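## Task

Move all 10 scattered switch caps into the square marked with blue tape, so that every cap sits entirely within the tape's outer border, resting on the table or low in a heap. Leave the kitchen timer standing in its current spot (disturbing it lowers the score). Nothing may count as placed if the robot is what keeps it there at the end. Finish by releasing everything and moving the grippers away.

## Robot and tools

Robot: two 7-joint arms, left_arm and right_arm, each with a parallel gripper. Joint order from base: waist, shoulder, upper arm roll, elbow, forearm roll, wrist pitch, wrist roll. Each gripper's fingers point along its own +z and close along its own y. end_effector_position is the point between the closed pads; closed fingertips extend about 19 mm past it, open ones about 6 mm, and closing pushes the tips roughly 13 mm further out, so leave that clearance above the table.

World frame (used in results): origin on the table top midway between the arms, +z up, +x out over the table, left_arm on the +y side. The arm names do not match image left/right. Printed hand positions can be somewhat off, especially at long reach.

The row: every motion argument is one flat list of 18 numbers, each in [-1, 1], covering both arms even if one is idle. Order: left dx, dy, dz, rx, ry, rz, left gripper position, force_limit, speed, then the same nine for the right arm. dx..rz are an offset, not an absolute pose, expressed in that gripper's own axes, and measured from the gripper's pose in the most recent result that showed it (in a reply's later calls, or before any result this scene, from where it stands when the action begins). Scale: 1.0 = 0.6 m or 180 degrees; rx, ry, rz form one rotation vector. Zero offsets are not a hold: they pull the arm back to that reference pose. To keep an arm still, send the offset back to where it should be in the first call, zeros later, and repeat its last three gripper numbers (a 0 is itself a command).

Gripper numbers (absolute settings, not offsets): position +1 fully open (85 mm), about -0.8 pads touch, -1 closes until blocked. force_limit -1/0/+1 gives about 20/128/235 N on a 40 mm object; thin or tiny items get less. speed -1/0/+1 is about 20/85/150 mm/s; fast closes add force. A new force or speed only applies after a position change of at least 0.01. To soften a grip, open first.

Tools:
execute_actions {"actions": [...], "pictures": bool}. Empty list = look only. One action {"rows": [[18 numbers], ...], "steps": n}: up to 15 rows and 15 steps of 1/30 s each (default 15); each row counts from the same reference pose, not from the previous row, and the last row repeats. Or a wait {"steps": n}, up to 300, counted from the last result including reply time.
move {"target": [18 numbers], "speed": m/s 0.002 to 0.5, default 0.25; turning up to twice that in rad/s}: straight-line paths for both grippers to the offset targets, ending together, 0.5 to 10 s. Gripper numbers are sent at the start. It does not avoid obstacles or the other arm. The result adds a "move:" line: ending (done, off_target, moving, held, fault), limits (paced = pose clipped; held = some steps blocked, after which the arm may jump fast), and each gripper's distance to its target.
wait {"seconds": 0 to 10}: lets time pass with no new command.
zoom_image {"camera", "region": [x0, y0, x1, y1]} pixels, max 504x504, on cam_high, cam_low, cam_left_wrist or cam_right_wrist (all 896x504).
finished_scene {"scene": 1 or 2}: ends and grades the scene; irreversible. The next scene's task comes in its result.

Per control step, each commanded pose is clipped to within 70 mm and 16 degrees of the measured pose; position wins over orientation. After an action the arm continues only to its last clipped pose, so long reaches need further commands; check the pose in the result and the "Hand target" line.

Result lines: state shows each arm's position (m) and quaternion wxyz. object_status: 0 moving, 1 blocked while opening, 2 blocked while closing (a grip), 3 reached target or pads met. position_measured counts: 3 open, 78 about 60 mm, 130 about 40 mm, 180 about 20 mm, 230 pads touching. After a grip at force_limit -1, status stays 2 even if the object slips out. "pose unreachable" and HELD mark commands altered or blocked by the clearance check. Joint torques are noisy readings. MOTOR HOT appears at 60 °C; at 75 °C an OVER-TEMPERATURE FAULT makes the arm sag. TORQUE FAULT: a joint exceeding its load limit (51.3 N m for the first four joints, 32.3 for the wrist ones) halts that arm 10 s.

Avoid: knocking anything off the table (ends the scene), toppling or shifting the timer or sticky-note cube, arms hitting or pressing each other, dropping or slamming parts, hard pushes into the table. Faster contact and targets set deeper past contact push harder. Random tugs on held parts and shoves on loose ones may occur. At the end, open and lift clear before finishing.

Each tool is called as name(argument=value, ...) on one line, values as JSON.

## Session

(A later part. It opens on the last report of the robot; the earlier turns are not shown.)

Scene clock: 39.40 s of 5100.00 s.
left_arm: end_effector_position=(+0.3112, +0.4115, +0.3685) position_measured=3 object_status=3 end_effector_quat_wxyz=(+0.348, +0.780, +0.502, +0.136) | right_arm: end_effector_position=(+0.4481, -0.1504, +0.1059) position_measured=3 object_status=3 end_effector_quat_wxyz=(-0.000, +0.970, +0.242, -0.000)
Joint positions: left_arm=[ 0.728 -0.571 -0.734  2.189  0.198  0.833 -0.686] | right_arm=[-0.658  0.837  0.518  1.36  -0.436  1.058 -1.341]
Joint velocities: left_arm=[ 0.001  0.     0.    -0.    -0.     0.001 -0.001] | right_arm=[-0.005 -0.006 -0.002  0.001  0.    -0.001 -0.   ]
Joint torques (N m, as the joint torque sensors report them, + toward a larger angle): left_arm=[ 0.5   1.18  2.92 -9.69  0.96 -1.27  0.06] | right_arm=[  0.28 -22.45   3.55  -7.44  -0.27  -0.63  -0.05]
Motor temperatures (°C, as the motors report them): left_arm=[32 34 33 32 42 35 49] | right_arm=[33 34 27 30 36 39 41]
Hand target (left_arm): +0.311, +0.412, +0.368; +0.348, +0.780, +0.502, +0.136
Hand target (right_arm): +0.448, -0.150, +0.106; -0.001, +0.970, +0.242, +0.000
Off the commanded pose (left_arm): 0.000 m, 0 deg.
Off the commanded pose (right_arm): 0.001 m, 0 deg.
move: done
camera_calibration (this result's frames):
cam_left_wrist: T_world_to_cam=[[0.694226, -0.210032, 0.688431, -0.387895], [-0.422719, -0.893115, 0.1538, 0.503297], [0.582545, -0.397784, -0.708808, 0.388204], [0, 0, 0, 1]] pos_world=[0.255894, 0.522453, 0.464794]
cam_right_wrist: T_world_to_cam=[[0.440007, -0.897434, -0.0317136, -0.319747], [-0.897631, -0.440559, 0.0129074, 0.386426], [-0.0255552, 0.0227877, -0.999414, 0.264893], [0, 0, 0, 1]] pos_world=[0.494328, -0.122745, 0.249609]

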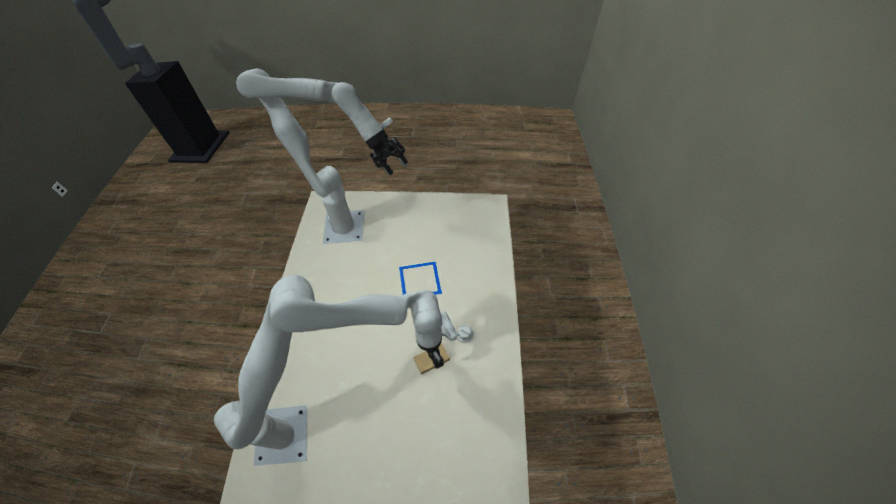

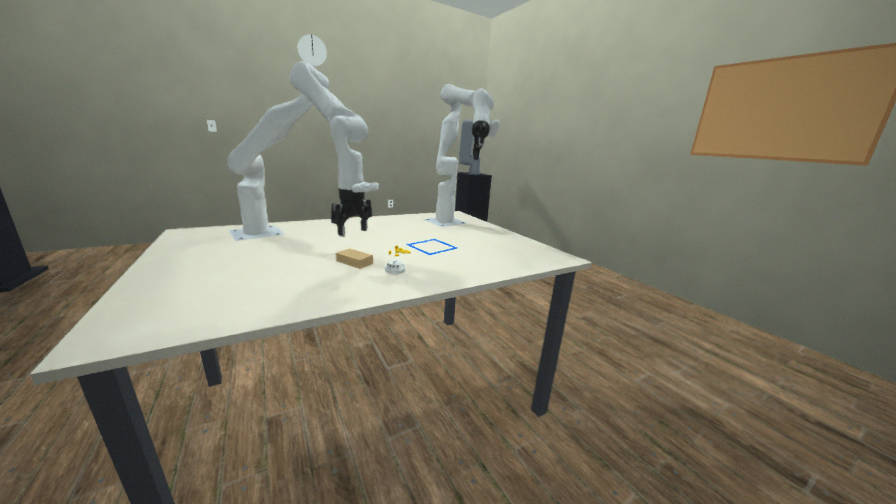

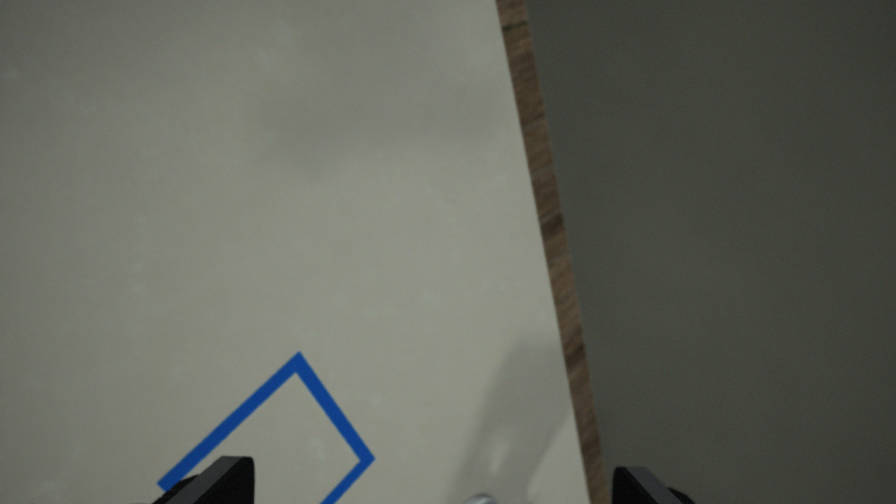

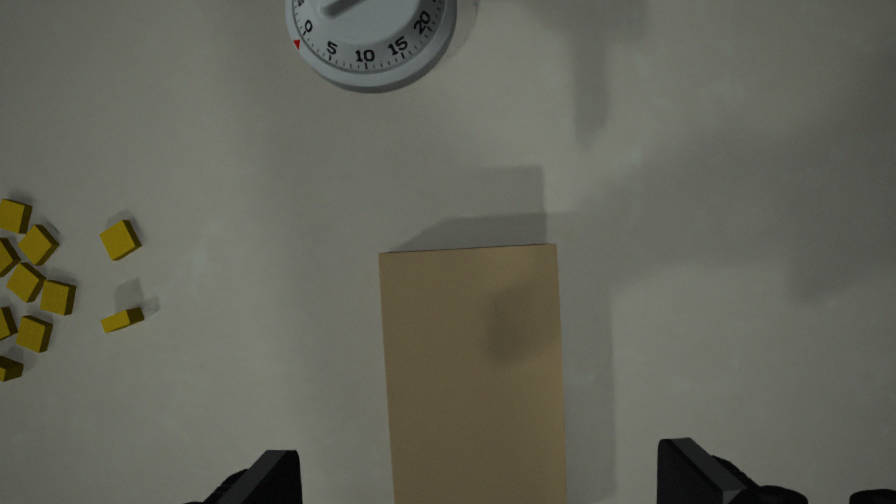

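move(target=[0,0,0,0,0,0,1,0,0,-0.003,-0.003,0.13,0,0,0,1,0,0], speed=0.1)

move(target=[0,0,0,0,0,0,1,0,0,0,0,0,0,0,0,-1,-0.6,-0.5])

move(target=[0,0,0,0,0,0,1,0,0,0,-0.152,-0.002,0,0,0.156,-1,-0.6,-0.5], speed=0.15)

move(target=[0,0,0,0,0,0,1,0,0,0,-0.3,0,0,0,0,-1,-0.6,-0.5], speed=0.06)

move(target=[0,0,0,0,0,0,1,0,0,0,0.43,0,0,0,0,-1,-0.6,-0.5], speed=0.15)

zoom_image(camera="cam_low", region=[340,220,480,280])

Scene clock: 49.90 s of 5100.00 s.
left_arm: end_effector_position=(+0.3112, +0.4115, +0.3685) position_measured=3 object_status=3 end_effector_quat_wxyz=(+0.348, +0.780, +0.502, +0.136) | right_arm: end_effector_position=(+0.4457, -0.1493, +0.0281) position_measured=3 object_status=3 end_effector_quat_wxyz=(-0.001, +0.970, +0.242, -0.000)
Joint positions: left_arm=[ 0.728 -0.571 -0.734  2.189  0.198  0.833 -0.686] | right_arm=[-0.641  0.943  0.468  1.421 -0.49   0.893 -1.302]
Joint velocities: left_arm=[-0.001  0.     0.     0.     0.    -0.     0.001] | right_arm=[ 0.001  0.003  0.     0.    -0.001 -0.    -0.001]
Joint torques (N m, as the joint torque sensors report them, + toward a larger angle): left_arm=[ 0.22  1.45  2.99 -9.41  1.12 -1.43  0.2 ] | right_arm=[ -0.02 -22.99   3.42  -6.42  -0.24  -0.6   -0.17]
Motor temperatures (°C, as the motors report them): left_arm=[32 34 33 32 42 35 49] | right_arm=[33 34 27 30 36 39 41]
Hand target (left_arm): +0.311, +0.412, +0.368; +0.348, +0.780, +0.502, +0.136
Hand target (right_arm): +0.446, -0.149, +0.028; -0.001, +0.970, +0.242, -0.000
Off the commanded pose (left_arm): 0.000 m, 0 deg.
Off the commanded pose (right_arm): 0.000 m, 0 deg.
After step 90, 6.40 s passed at rest.
move: done
camera_calibration (this result's frames):
cam_left_wrist: T_world_to_cam=[[0.694226, -0.210031, 0.688432, -0.387896], [-0.422718, -0.893115, 0.153799, 0.503297], [0.582546, -0.397784, -0.708807, 0.388204], [0, 0, 0, 1]] pos_world=[0.255894, 0.522454, 0.464795]
cam_right_wrist: T_world_to_cam=[[0.440246, -0.8973, -0.0321965, -0.320231], [-0.897512, -0.440806, 0.0126945, 0.385684], [-0.0255832, 0.0233081, -0.999401, 0.187093], [0, 0, 0, 1]] pos_world=[0.491923, -0.121692, 0.171774]

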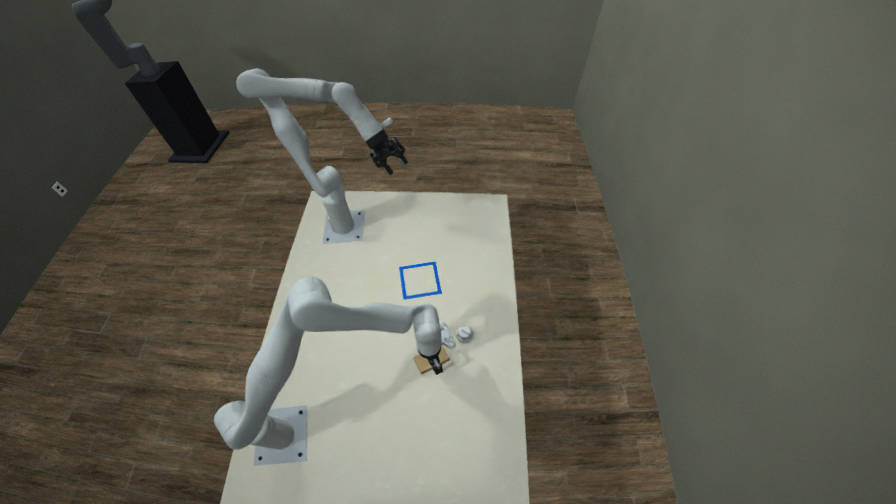

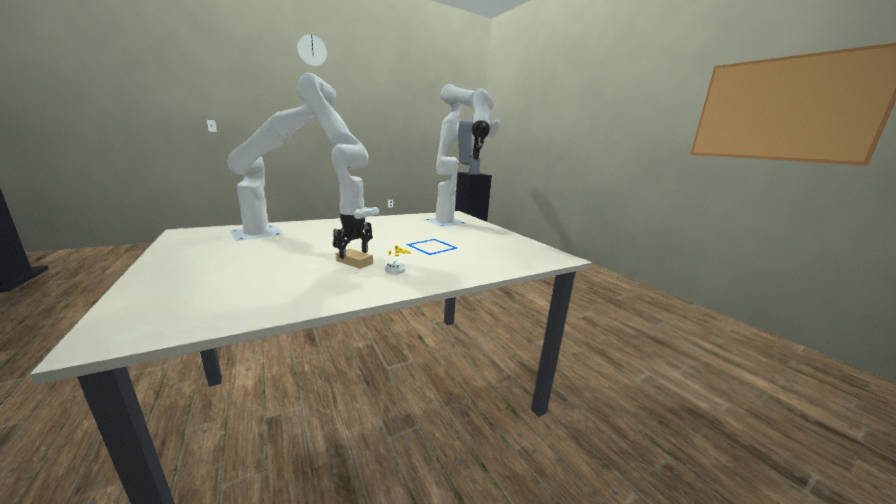

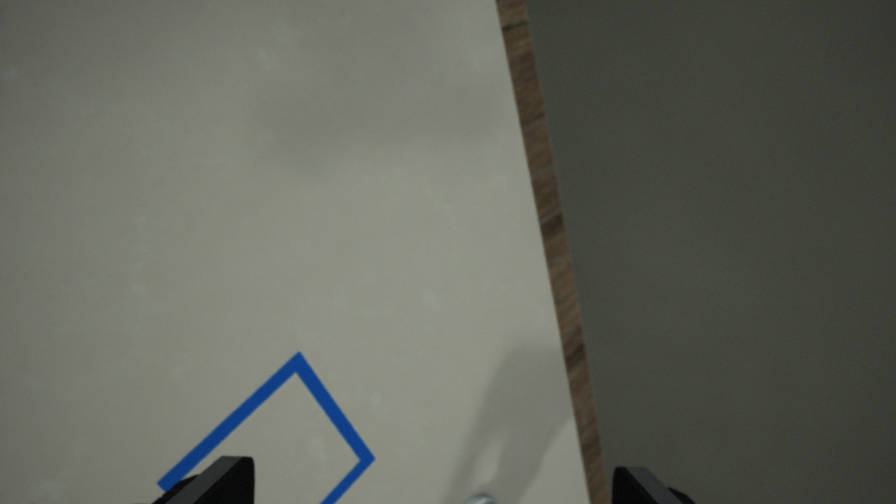

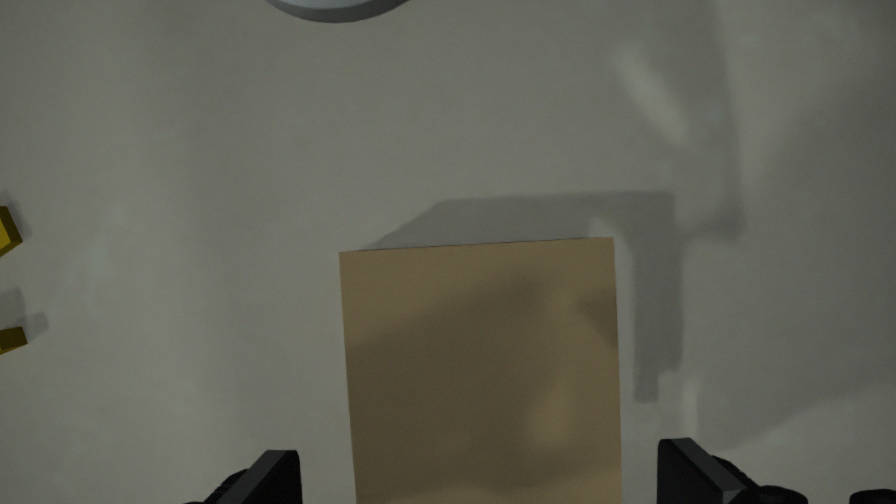

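Scene clock: 50.80 s of 5100.00 s.
left_arm: end_effector_position=(+0.3112, +0.4115, +0.3685) position_measured=3 object_status=3 end_effector_quat_wxyz=(+0.348, +0.780, +0.502, +0.136) | right_arm: end_effector_position=(+0.4460, -0.1496, +0.0292) position_measured=90 object_status=2 end_effector_quat_wxyz=(-0.001, +0.970, +0.242, +0.000)
Joint positions: left_arm=[ 0.728 -0.571 -0.734  2.189  0.198  0.833 -0.686] | right_arm=[-0.64   0.941  0.469  1.422 -0.489  0.894 -1.302]
Joint velocities: left_arm=[ 0.     0.    -0.     0.001  0.     0.     0.001] | right_arm=[-0.    -0.    -0.    -0.    -0.001 -0.001  0.001]
Joint torques (N m, as the joint torque sensors report them, + toward a larger angle): left_arm=[-0.07  1.16  3.13 -9.41  0.98 -1.43  0.  ] | right_arm=[  0.08 -21.41   3.05  -6.49  -0.47  -1.03  -0.16]
Motor temperatures (°C, as the motors report them): left_arm=[32 34 33 32 42 35 49] | right_arm=[33 34 27 30 36 39 41]
Hand target (left_arm): +0.311, +0.412, +0.368; +0.348, +0.780, +0.502, +0.136
Hand target (right_arm): +0.446, -0.149, +0.028; -0.001, +0.970, +0.242, -0.000
Off the commanded pose (left_arm): 0.000 m, 0 deg.
Off the commanded pose (right_arm): 0.001 m, 0 deg.
move: done
camera_calibration (this result's frames):
cam_left_wrist: T_world_to_cam=[[0.694225, -0.210029, 0.688432, -0.387897], [-0.422717, -0.893116, 0.153799, 0.503298], [0.582548, -0.397783, -0.708806, 0.388203], [0, 0, 0, 1]] pos_world=[0.255894, 0.522454, 0.464795]
cam_right_wrist: T_world_to_cam=[[0.439979, -0.897431, -0.0321682, -0.320487], [-0.897665, -0.440518, 0.0118381, 0.385976], [-0.0247945, 0.0236677, -0.999412, 0.187862], [0, 0, 0, 1]] pos_world=[0.492143, -0.122031, 0.172873]

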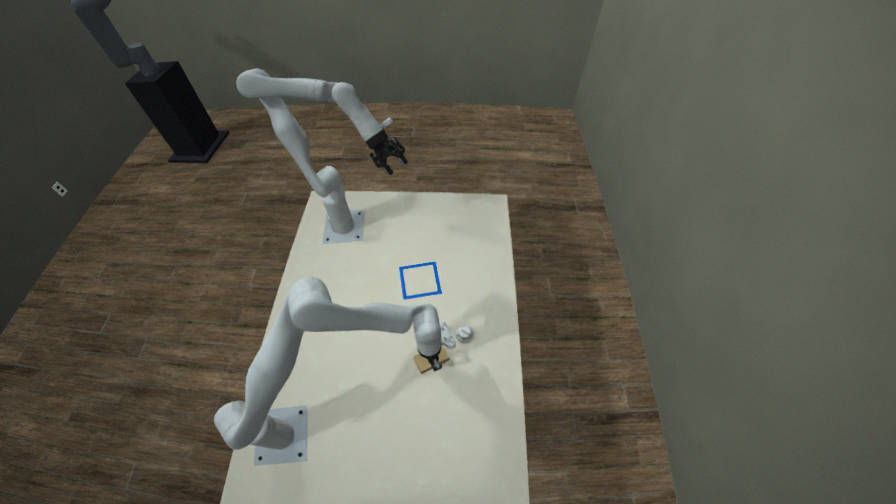

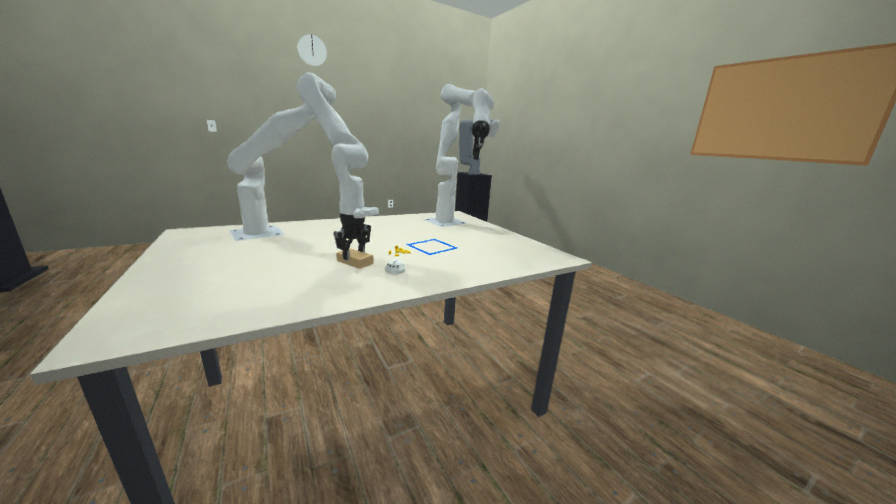

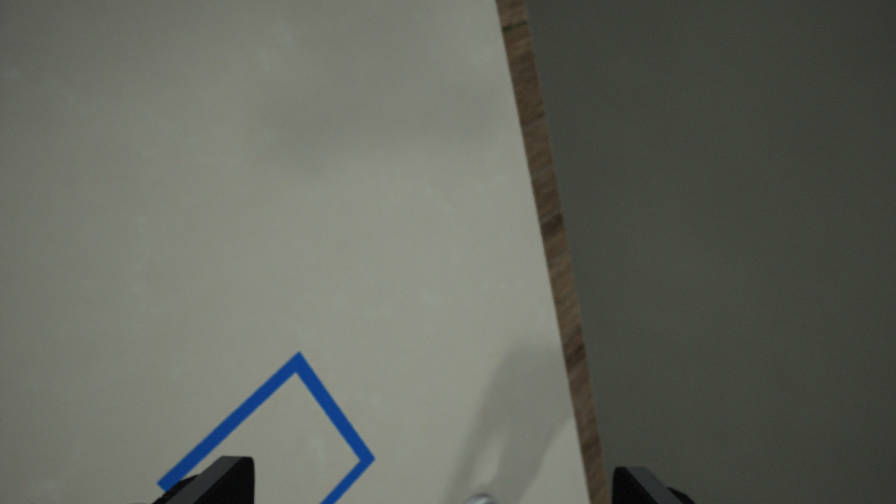

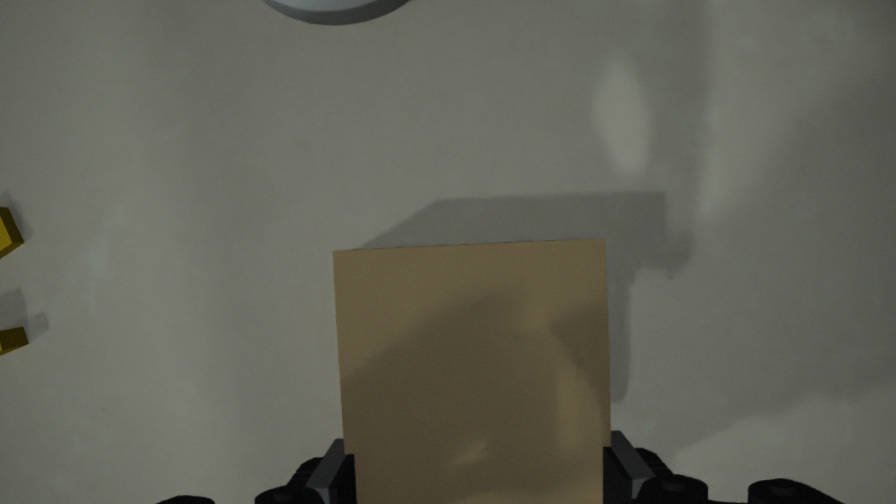

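Scene clock: 52.73 s of 5100.00 s.
left_arm: end_effector_position=(+0.3112, +0.4115, +0.3685) position_measured=3 object_status=3 end_effector_quat_wxyz=(+0.348, +0.780, +0.502, +0.136) | right_arm: end_effector_position=(+0.4033, -0.0694, +0.0305) position_measured=90 object_status=2 end_effector_quat_wxyz=(-0.001, +1.000, -0.001, +0.000)
Joint positions: left_arm=[ 0.728 -0.571 -0.734  2.189  0.198  0.833 -0.686] | right_arm=[-0.854  0.992  0.601  1.374 -0.616  0.963 -1.875]
Joint velocities: left_arm=[-0.     0.     0.     0.     0.    -0.001  0.001] | right_arm=[-0.003  0.002 -0.002 -0.001  0.002  0.001 -0.003]
Joint torques (N m, as the joint torque sensors report them, + toward a larger angle): left_arm=[-0.33  1.06  2.86 -9.36  1.14 -1.46 -0.09] | right_arm=[  0.4  -23.31   4.34  -6.48  -0.1   -0.56  -0.06]
Motor temperatures (°C, as the motors report them): left_arm=[32 34 33 32 42 35 49] | right_arm=[33 34 27 30 36 39 41]
Hand target (left_arm): +0.311, +0.412, +0.368; +0.348, +0.780, +0.502, +0.136
Hand target (right_arm): +0.403, -0.069, +0.030; -0.001, +1.000, -0.001, +0.000
Off the commanded pose (left_arm): 0.000 m, 0 deg.
Off the commanded pose (right_arm): 0.000 m, 0 deg.
move: done
camera_calibration (this result's frames):
cam_left_wrist: T_world_to_cam=[[0.694224, -0.210028, 0.688433, -0.387898], [-0.422717, -0.893116, 0.153799, 0.503298], [0.582549, -0.397783, -0.708805, 0.388202], [0, 0, 0, 1]] pos_world=[0.255894, 0.522454, 0.464795]
cam_right_wrist: T_world_to_cam=[[-0.0349176, -0.998868, -0.0323151, -0.0452562], [-0.999325, 0.0345273, 0.0125586, 0.456854], [-0.0114286, 0.0327318, -0.999399, 0.181524], [0, 0, 0, 1]] pos_world=[0.45704, -0.0669205, 0.174215]

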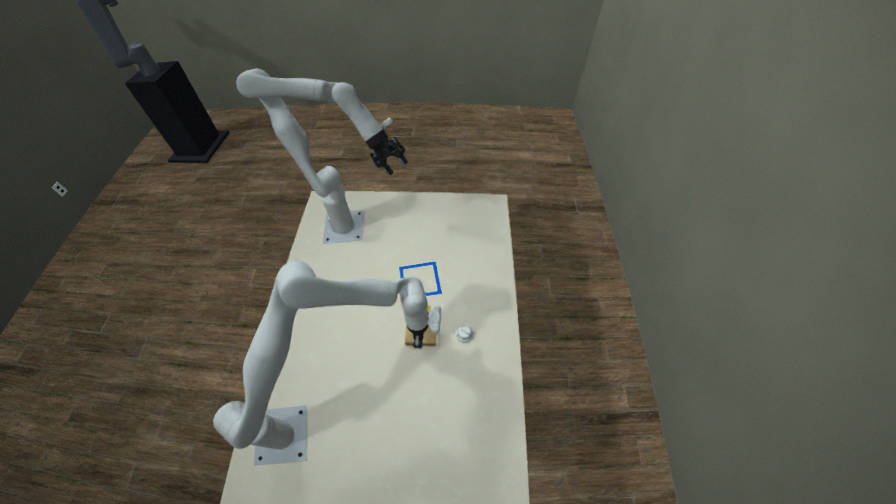

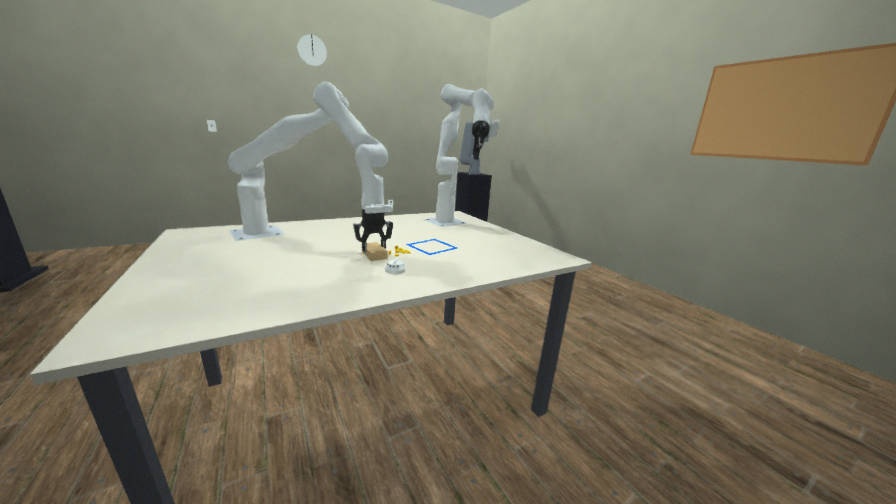

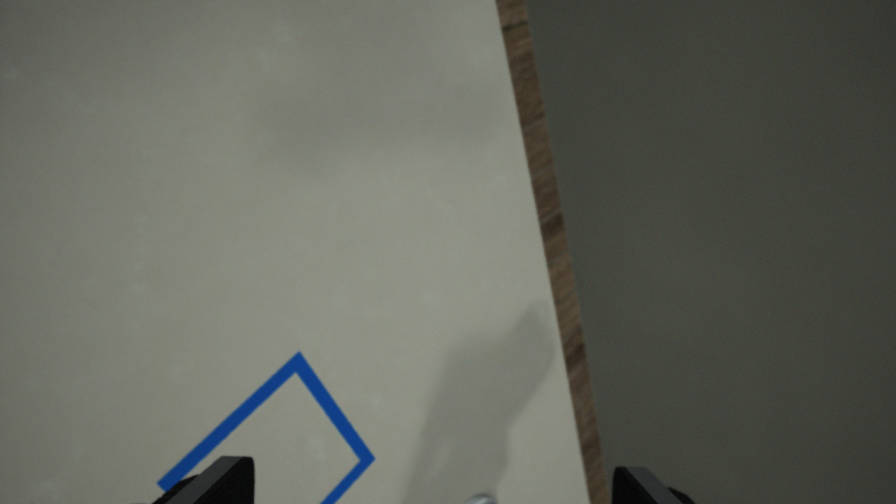

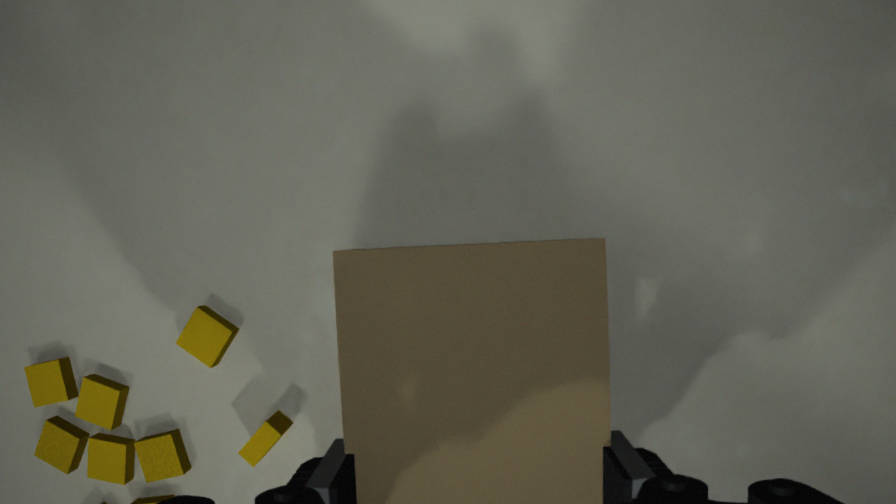

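Scene clock: 56.07 s of 5100.00 s.
left_arm: end_effector_position=(+0.3112, +0.4115, +0.3685) position_measured=3 object_status=3 end_effector_quat_wxyz=(+0.348, +0.780, +0.502, +0.136) | right_arm: end_effector_position=(+0.4037, +0.1105, +0.0317) position_measured=90 object_status=2 end_effector_quat_wxyz=(-0.001, +1.000, -0.001, +0.001)
Joint positions: left_arm=[ 0.728 -0.571 -0.734  2.189  0.198  0.833 -0.686] | right_arm=[-0.884  1.288  0.629  0.604 -0.617  1.355 -2.299]
Joint velocities: left_arm=[-0.002 -0.     0.     0.    -0.     0.    -0.001] | right_arm=[ 0.005  0.008  0.    -0.003  0.002  0.002 -0.   ]
Joint torques (N m, as the joint torque sensors report them, + toward a larger angle): left_arm=[ 0.    1.09  2.97 -9.41  0.93 -1.2   0.28] | right_arm=[  0.23 -29.06   3.15  -7.23  -0.26  -0.55  -0.13]
Motor temperatures (°C, as the motors report them): left_arm=[32 34 33 32 42 35 49] | right_arm=[33 34 27 30 36 39 41]
Hand target (left_arm): +0.311, +0.412, +0.368; +0.348, +0.780, +0.502, +0.136
Hand target (right_arm): +0.404, +0.110, +0.031; -0.001, +1.000, -0.002, +0.001
Off the commanded pose (left_arm): 0.000 m, 0 deg.
Off the commanded pose (right_arm): 0.001 m, 0 deg.
move: done
camera_calibration (this result's frames):
cam_left_wrist: T_world_to_cam=[[0.694224, -0.210027, 0.688434, -0.3879], [-0.422716, -0.893117, 0.153799, 0.503299], [0.58255, -0.397783, -0.708805, 0.388202], [0, 0, 0, 1]] pos_world=[0.255894, 0.522455, 0.464796]
cam_right_wrist: T_world_to_cam=[[-0.0358567, -0.998823, -0.0326506, 0.134968], [-0.999306, 0.0355062, 0.0112525, 0.450998], [-0.01008, 0.0330315, -0.999403, 0.176195], [0, 0, 0, 1]] pos_world=[0.4573, 0.112976, 0.175422]

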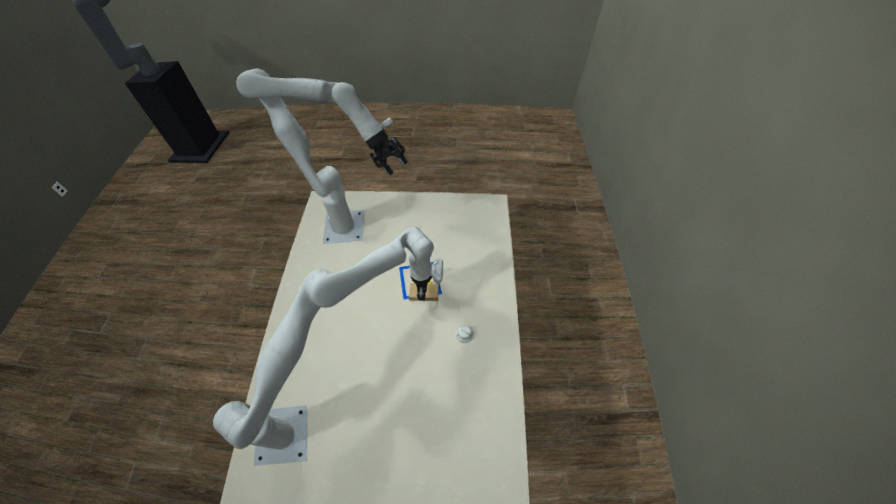

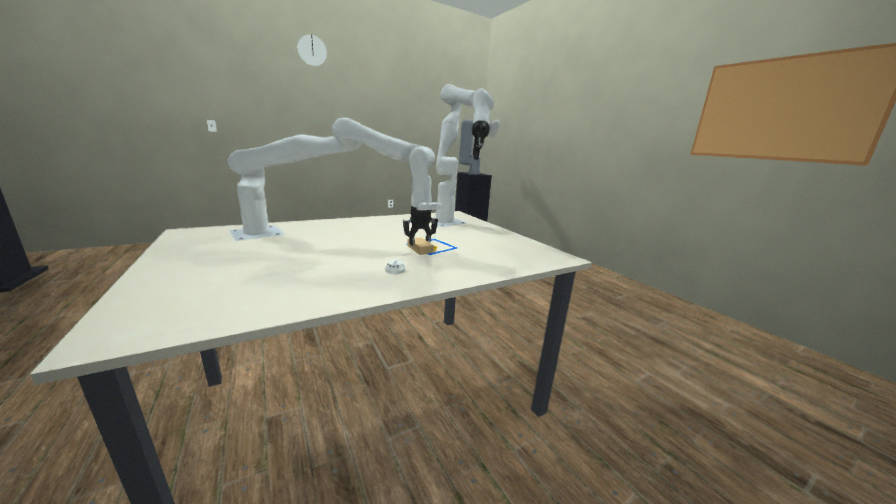

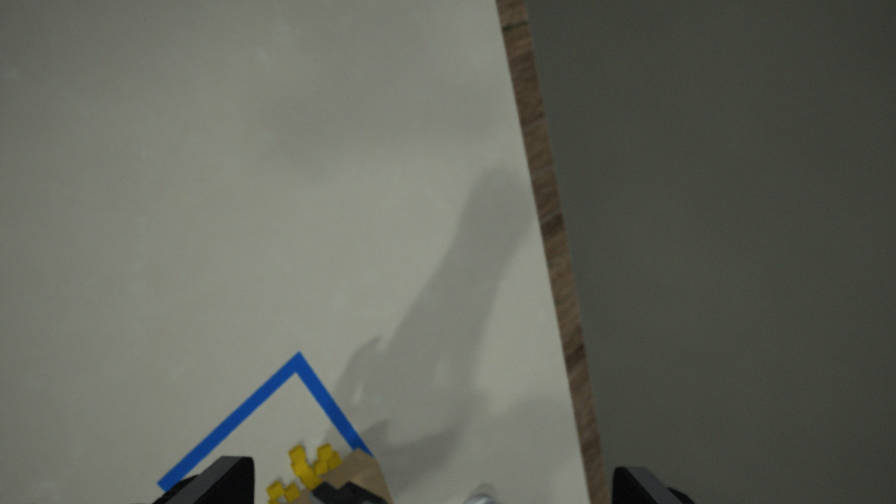

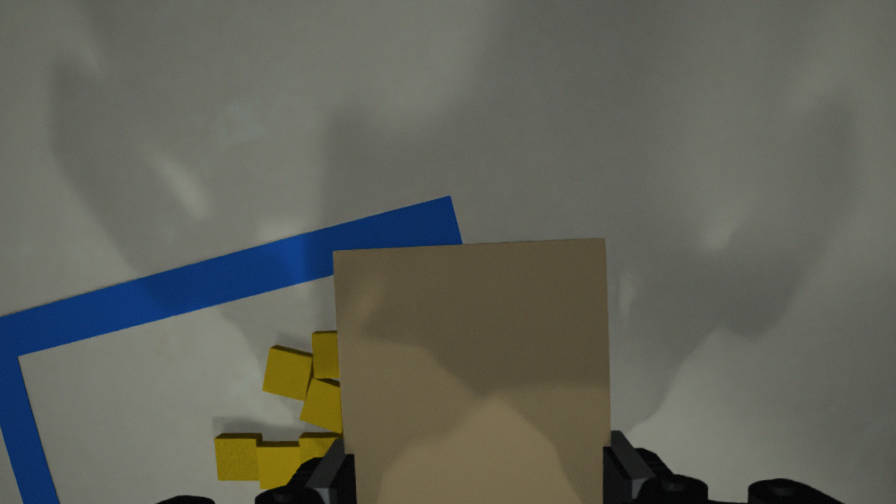

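Scene clock: 58.13 s of 5100.00 s.
left_arm: end_effector_position=(+0.3112, +0.4115, +0.3685) position_measured=3 object_status=3 end_effector_quat_wxyz=(+0.348, +0.780, +0.502, +0.136) | right_arm: end_effector_position=(+0.4028, -0.1469, +0.0303) position_measured=90 object_status=2 end_effector_quat_wxyz=(-0.001, +1.000, -0.000, +0.000)
Joint positions: left_arm=[ 0.728 -0.571 -0.734  2.189  0.198  0.833 -0.686] | right_arm=[-0.777  0.913  0.594  1.569 -0.629  0.856 -1.703]
Joint velocities: left_arm=[ 0.001  0.     0.     0.    -0.    -0.    -0.001] | right_arm=[ 0.003 -0.006  0.002 -0.001 -0.003 -0.     0.003]
Joint torques (N m, as the joint torque sensors report them, + toward a larger angle): left_arm=[-0.21  1.26  2.92 -9.5   0.86 -1.24 -0.15] | right_arm=[  0.19 -21.55   4.34  -5.85  -0.41  -0.55  -0.27]
Motor temperatures (°C, as the motors report them): left_arm=[32 34 33 32 42 35 49] | right_arm=[33 34 27 30 36 39 41]
Hand target (left_arm): +0.311, +0.412, +0.368; +0.348, +0.780, +0.502, +0.136
Hand target (right_arm): +0.403, -0.147, +0.031; -0.001, +1.000, -0.001, +0.000
Off the commanded pose (left_arm): 0.000 m, 0 deg.
Off the commanded pose (right_arm): 0.001 m, 0 deg.
move: done
camera_calibration (this result's frames):
cam_left_wrist: T_world_to_cam=[[0.694223, -0.210026, 0.688435, -0.387901], [-0.422715, -0.893117, 0.153798, 0.503299], [0.582552, -0.397782, -0.708804, 0.388201], [0, 0, 0, 1]] pos_world=[0.255895, 0.522455, 0.464796]
cam_right_wrist: T_world_to_cam=[[-0.0337931, -0.998891, -0.0327781, -0.123068], [-0.999359, 0.0333856, 0.0129008, 0.458952], [-0.0117922, 0.0331931, -0.999379, 0.184048], [0, 0, 0, 1]] pos_world=[0.456669, -0.144363, 0.173979]

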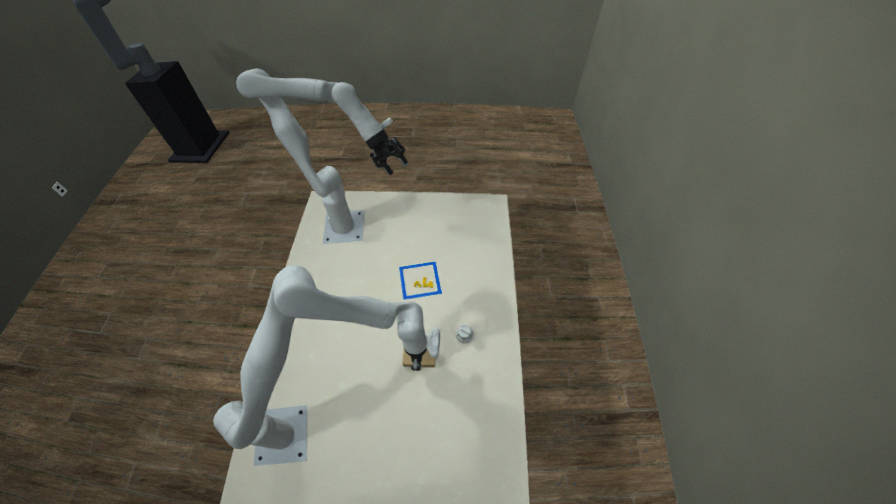

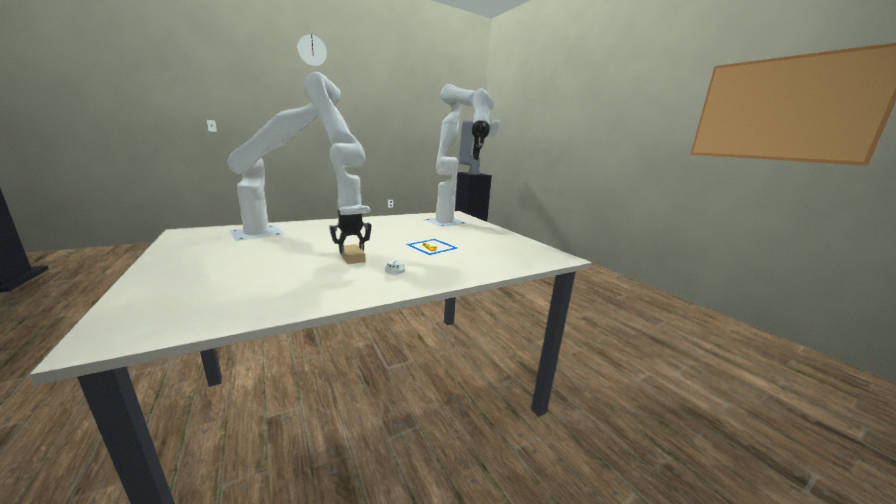

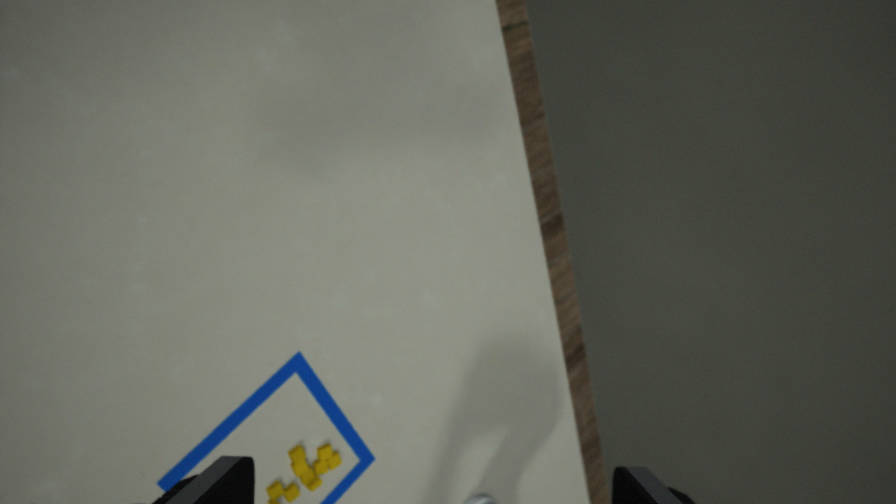

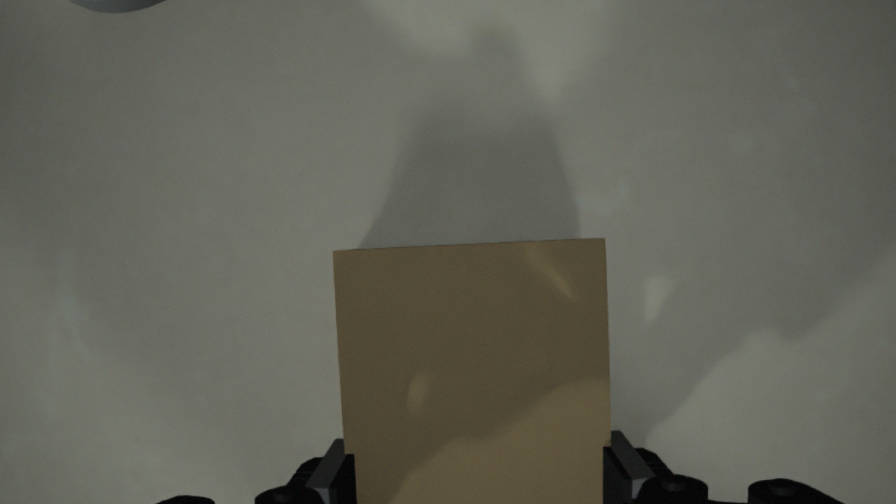

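Region (340, 220, 480, 280) of cam_low's 896x504 image, scaled by 3.600, with more detail than that image has; it fills the top 216 rows of this view, and the rest is white.

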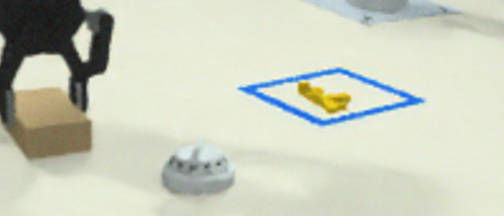

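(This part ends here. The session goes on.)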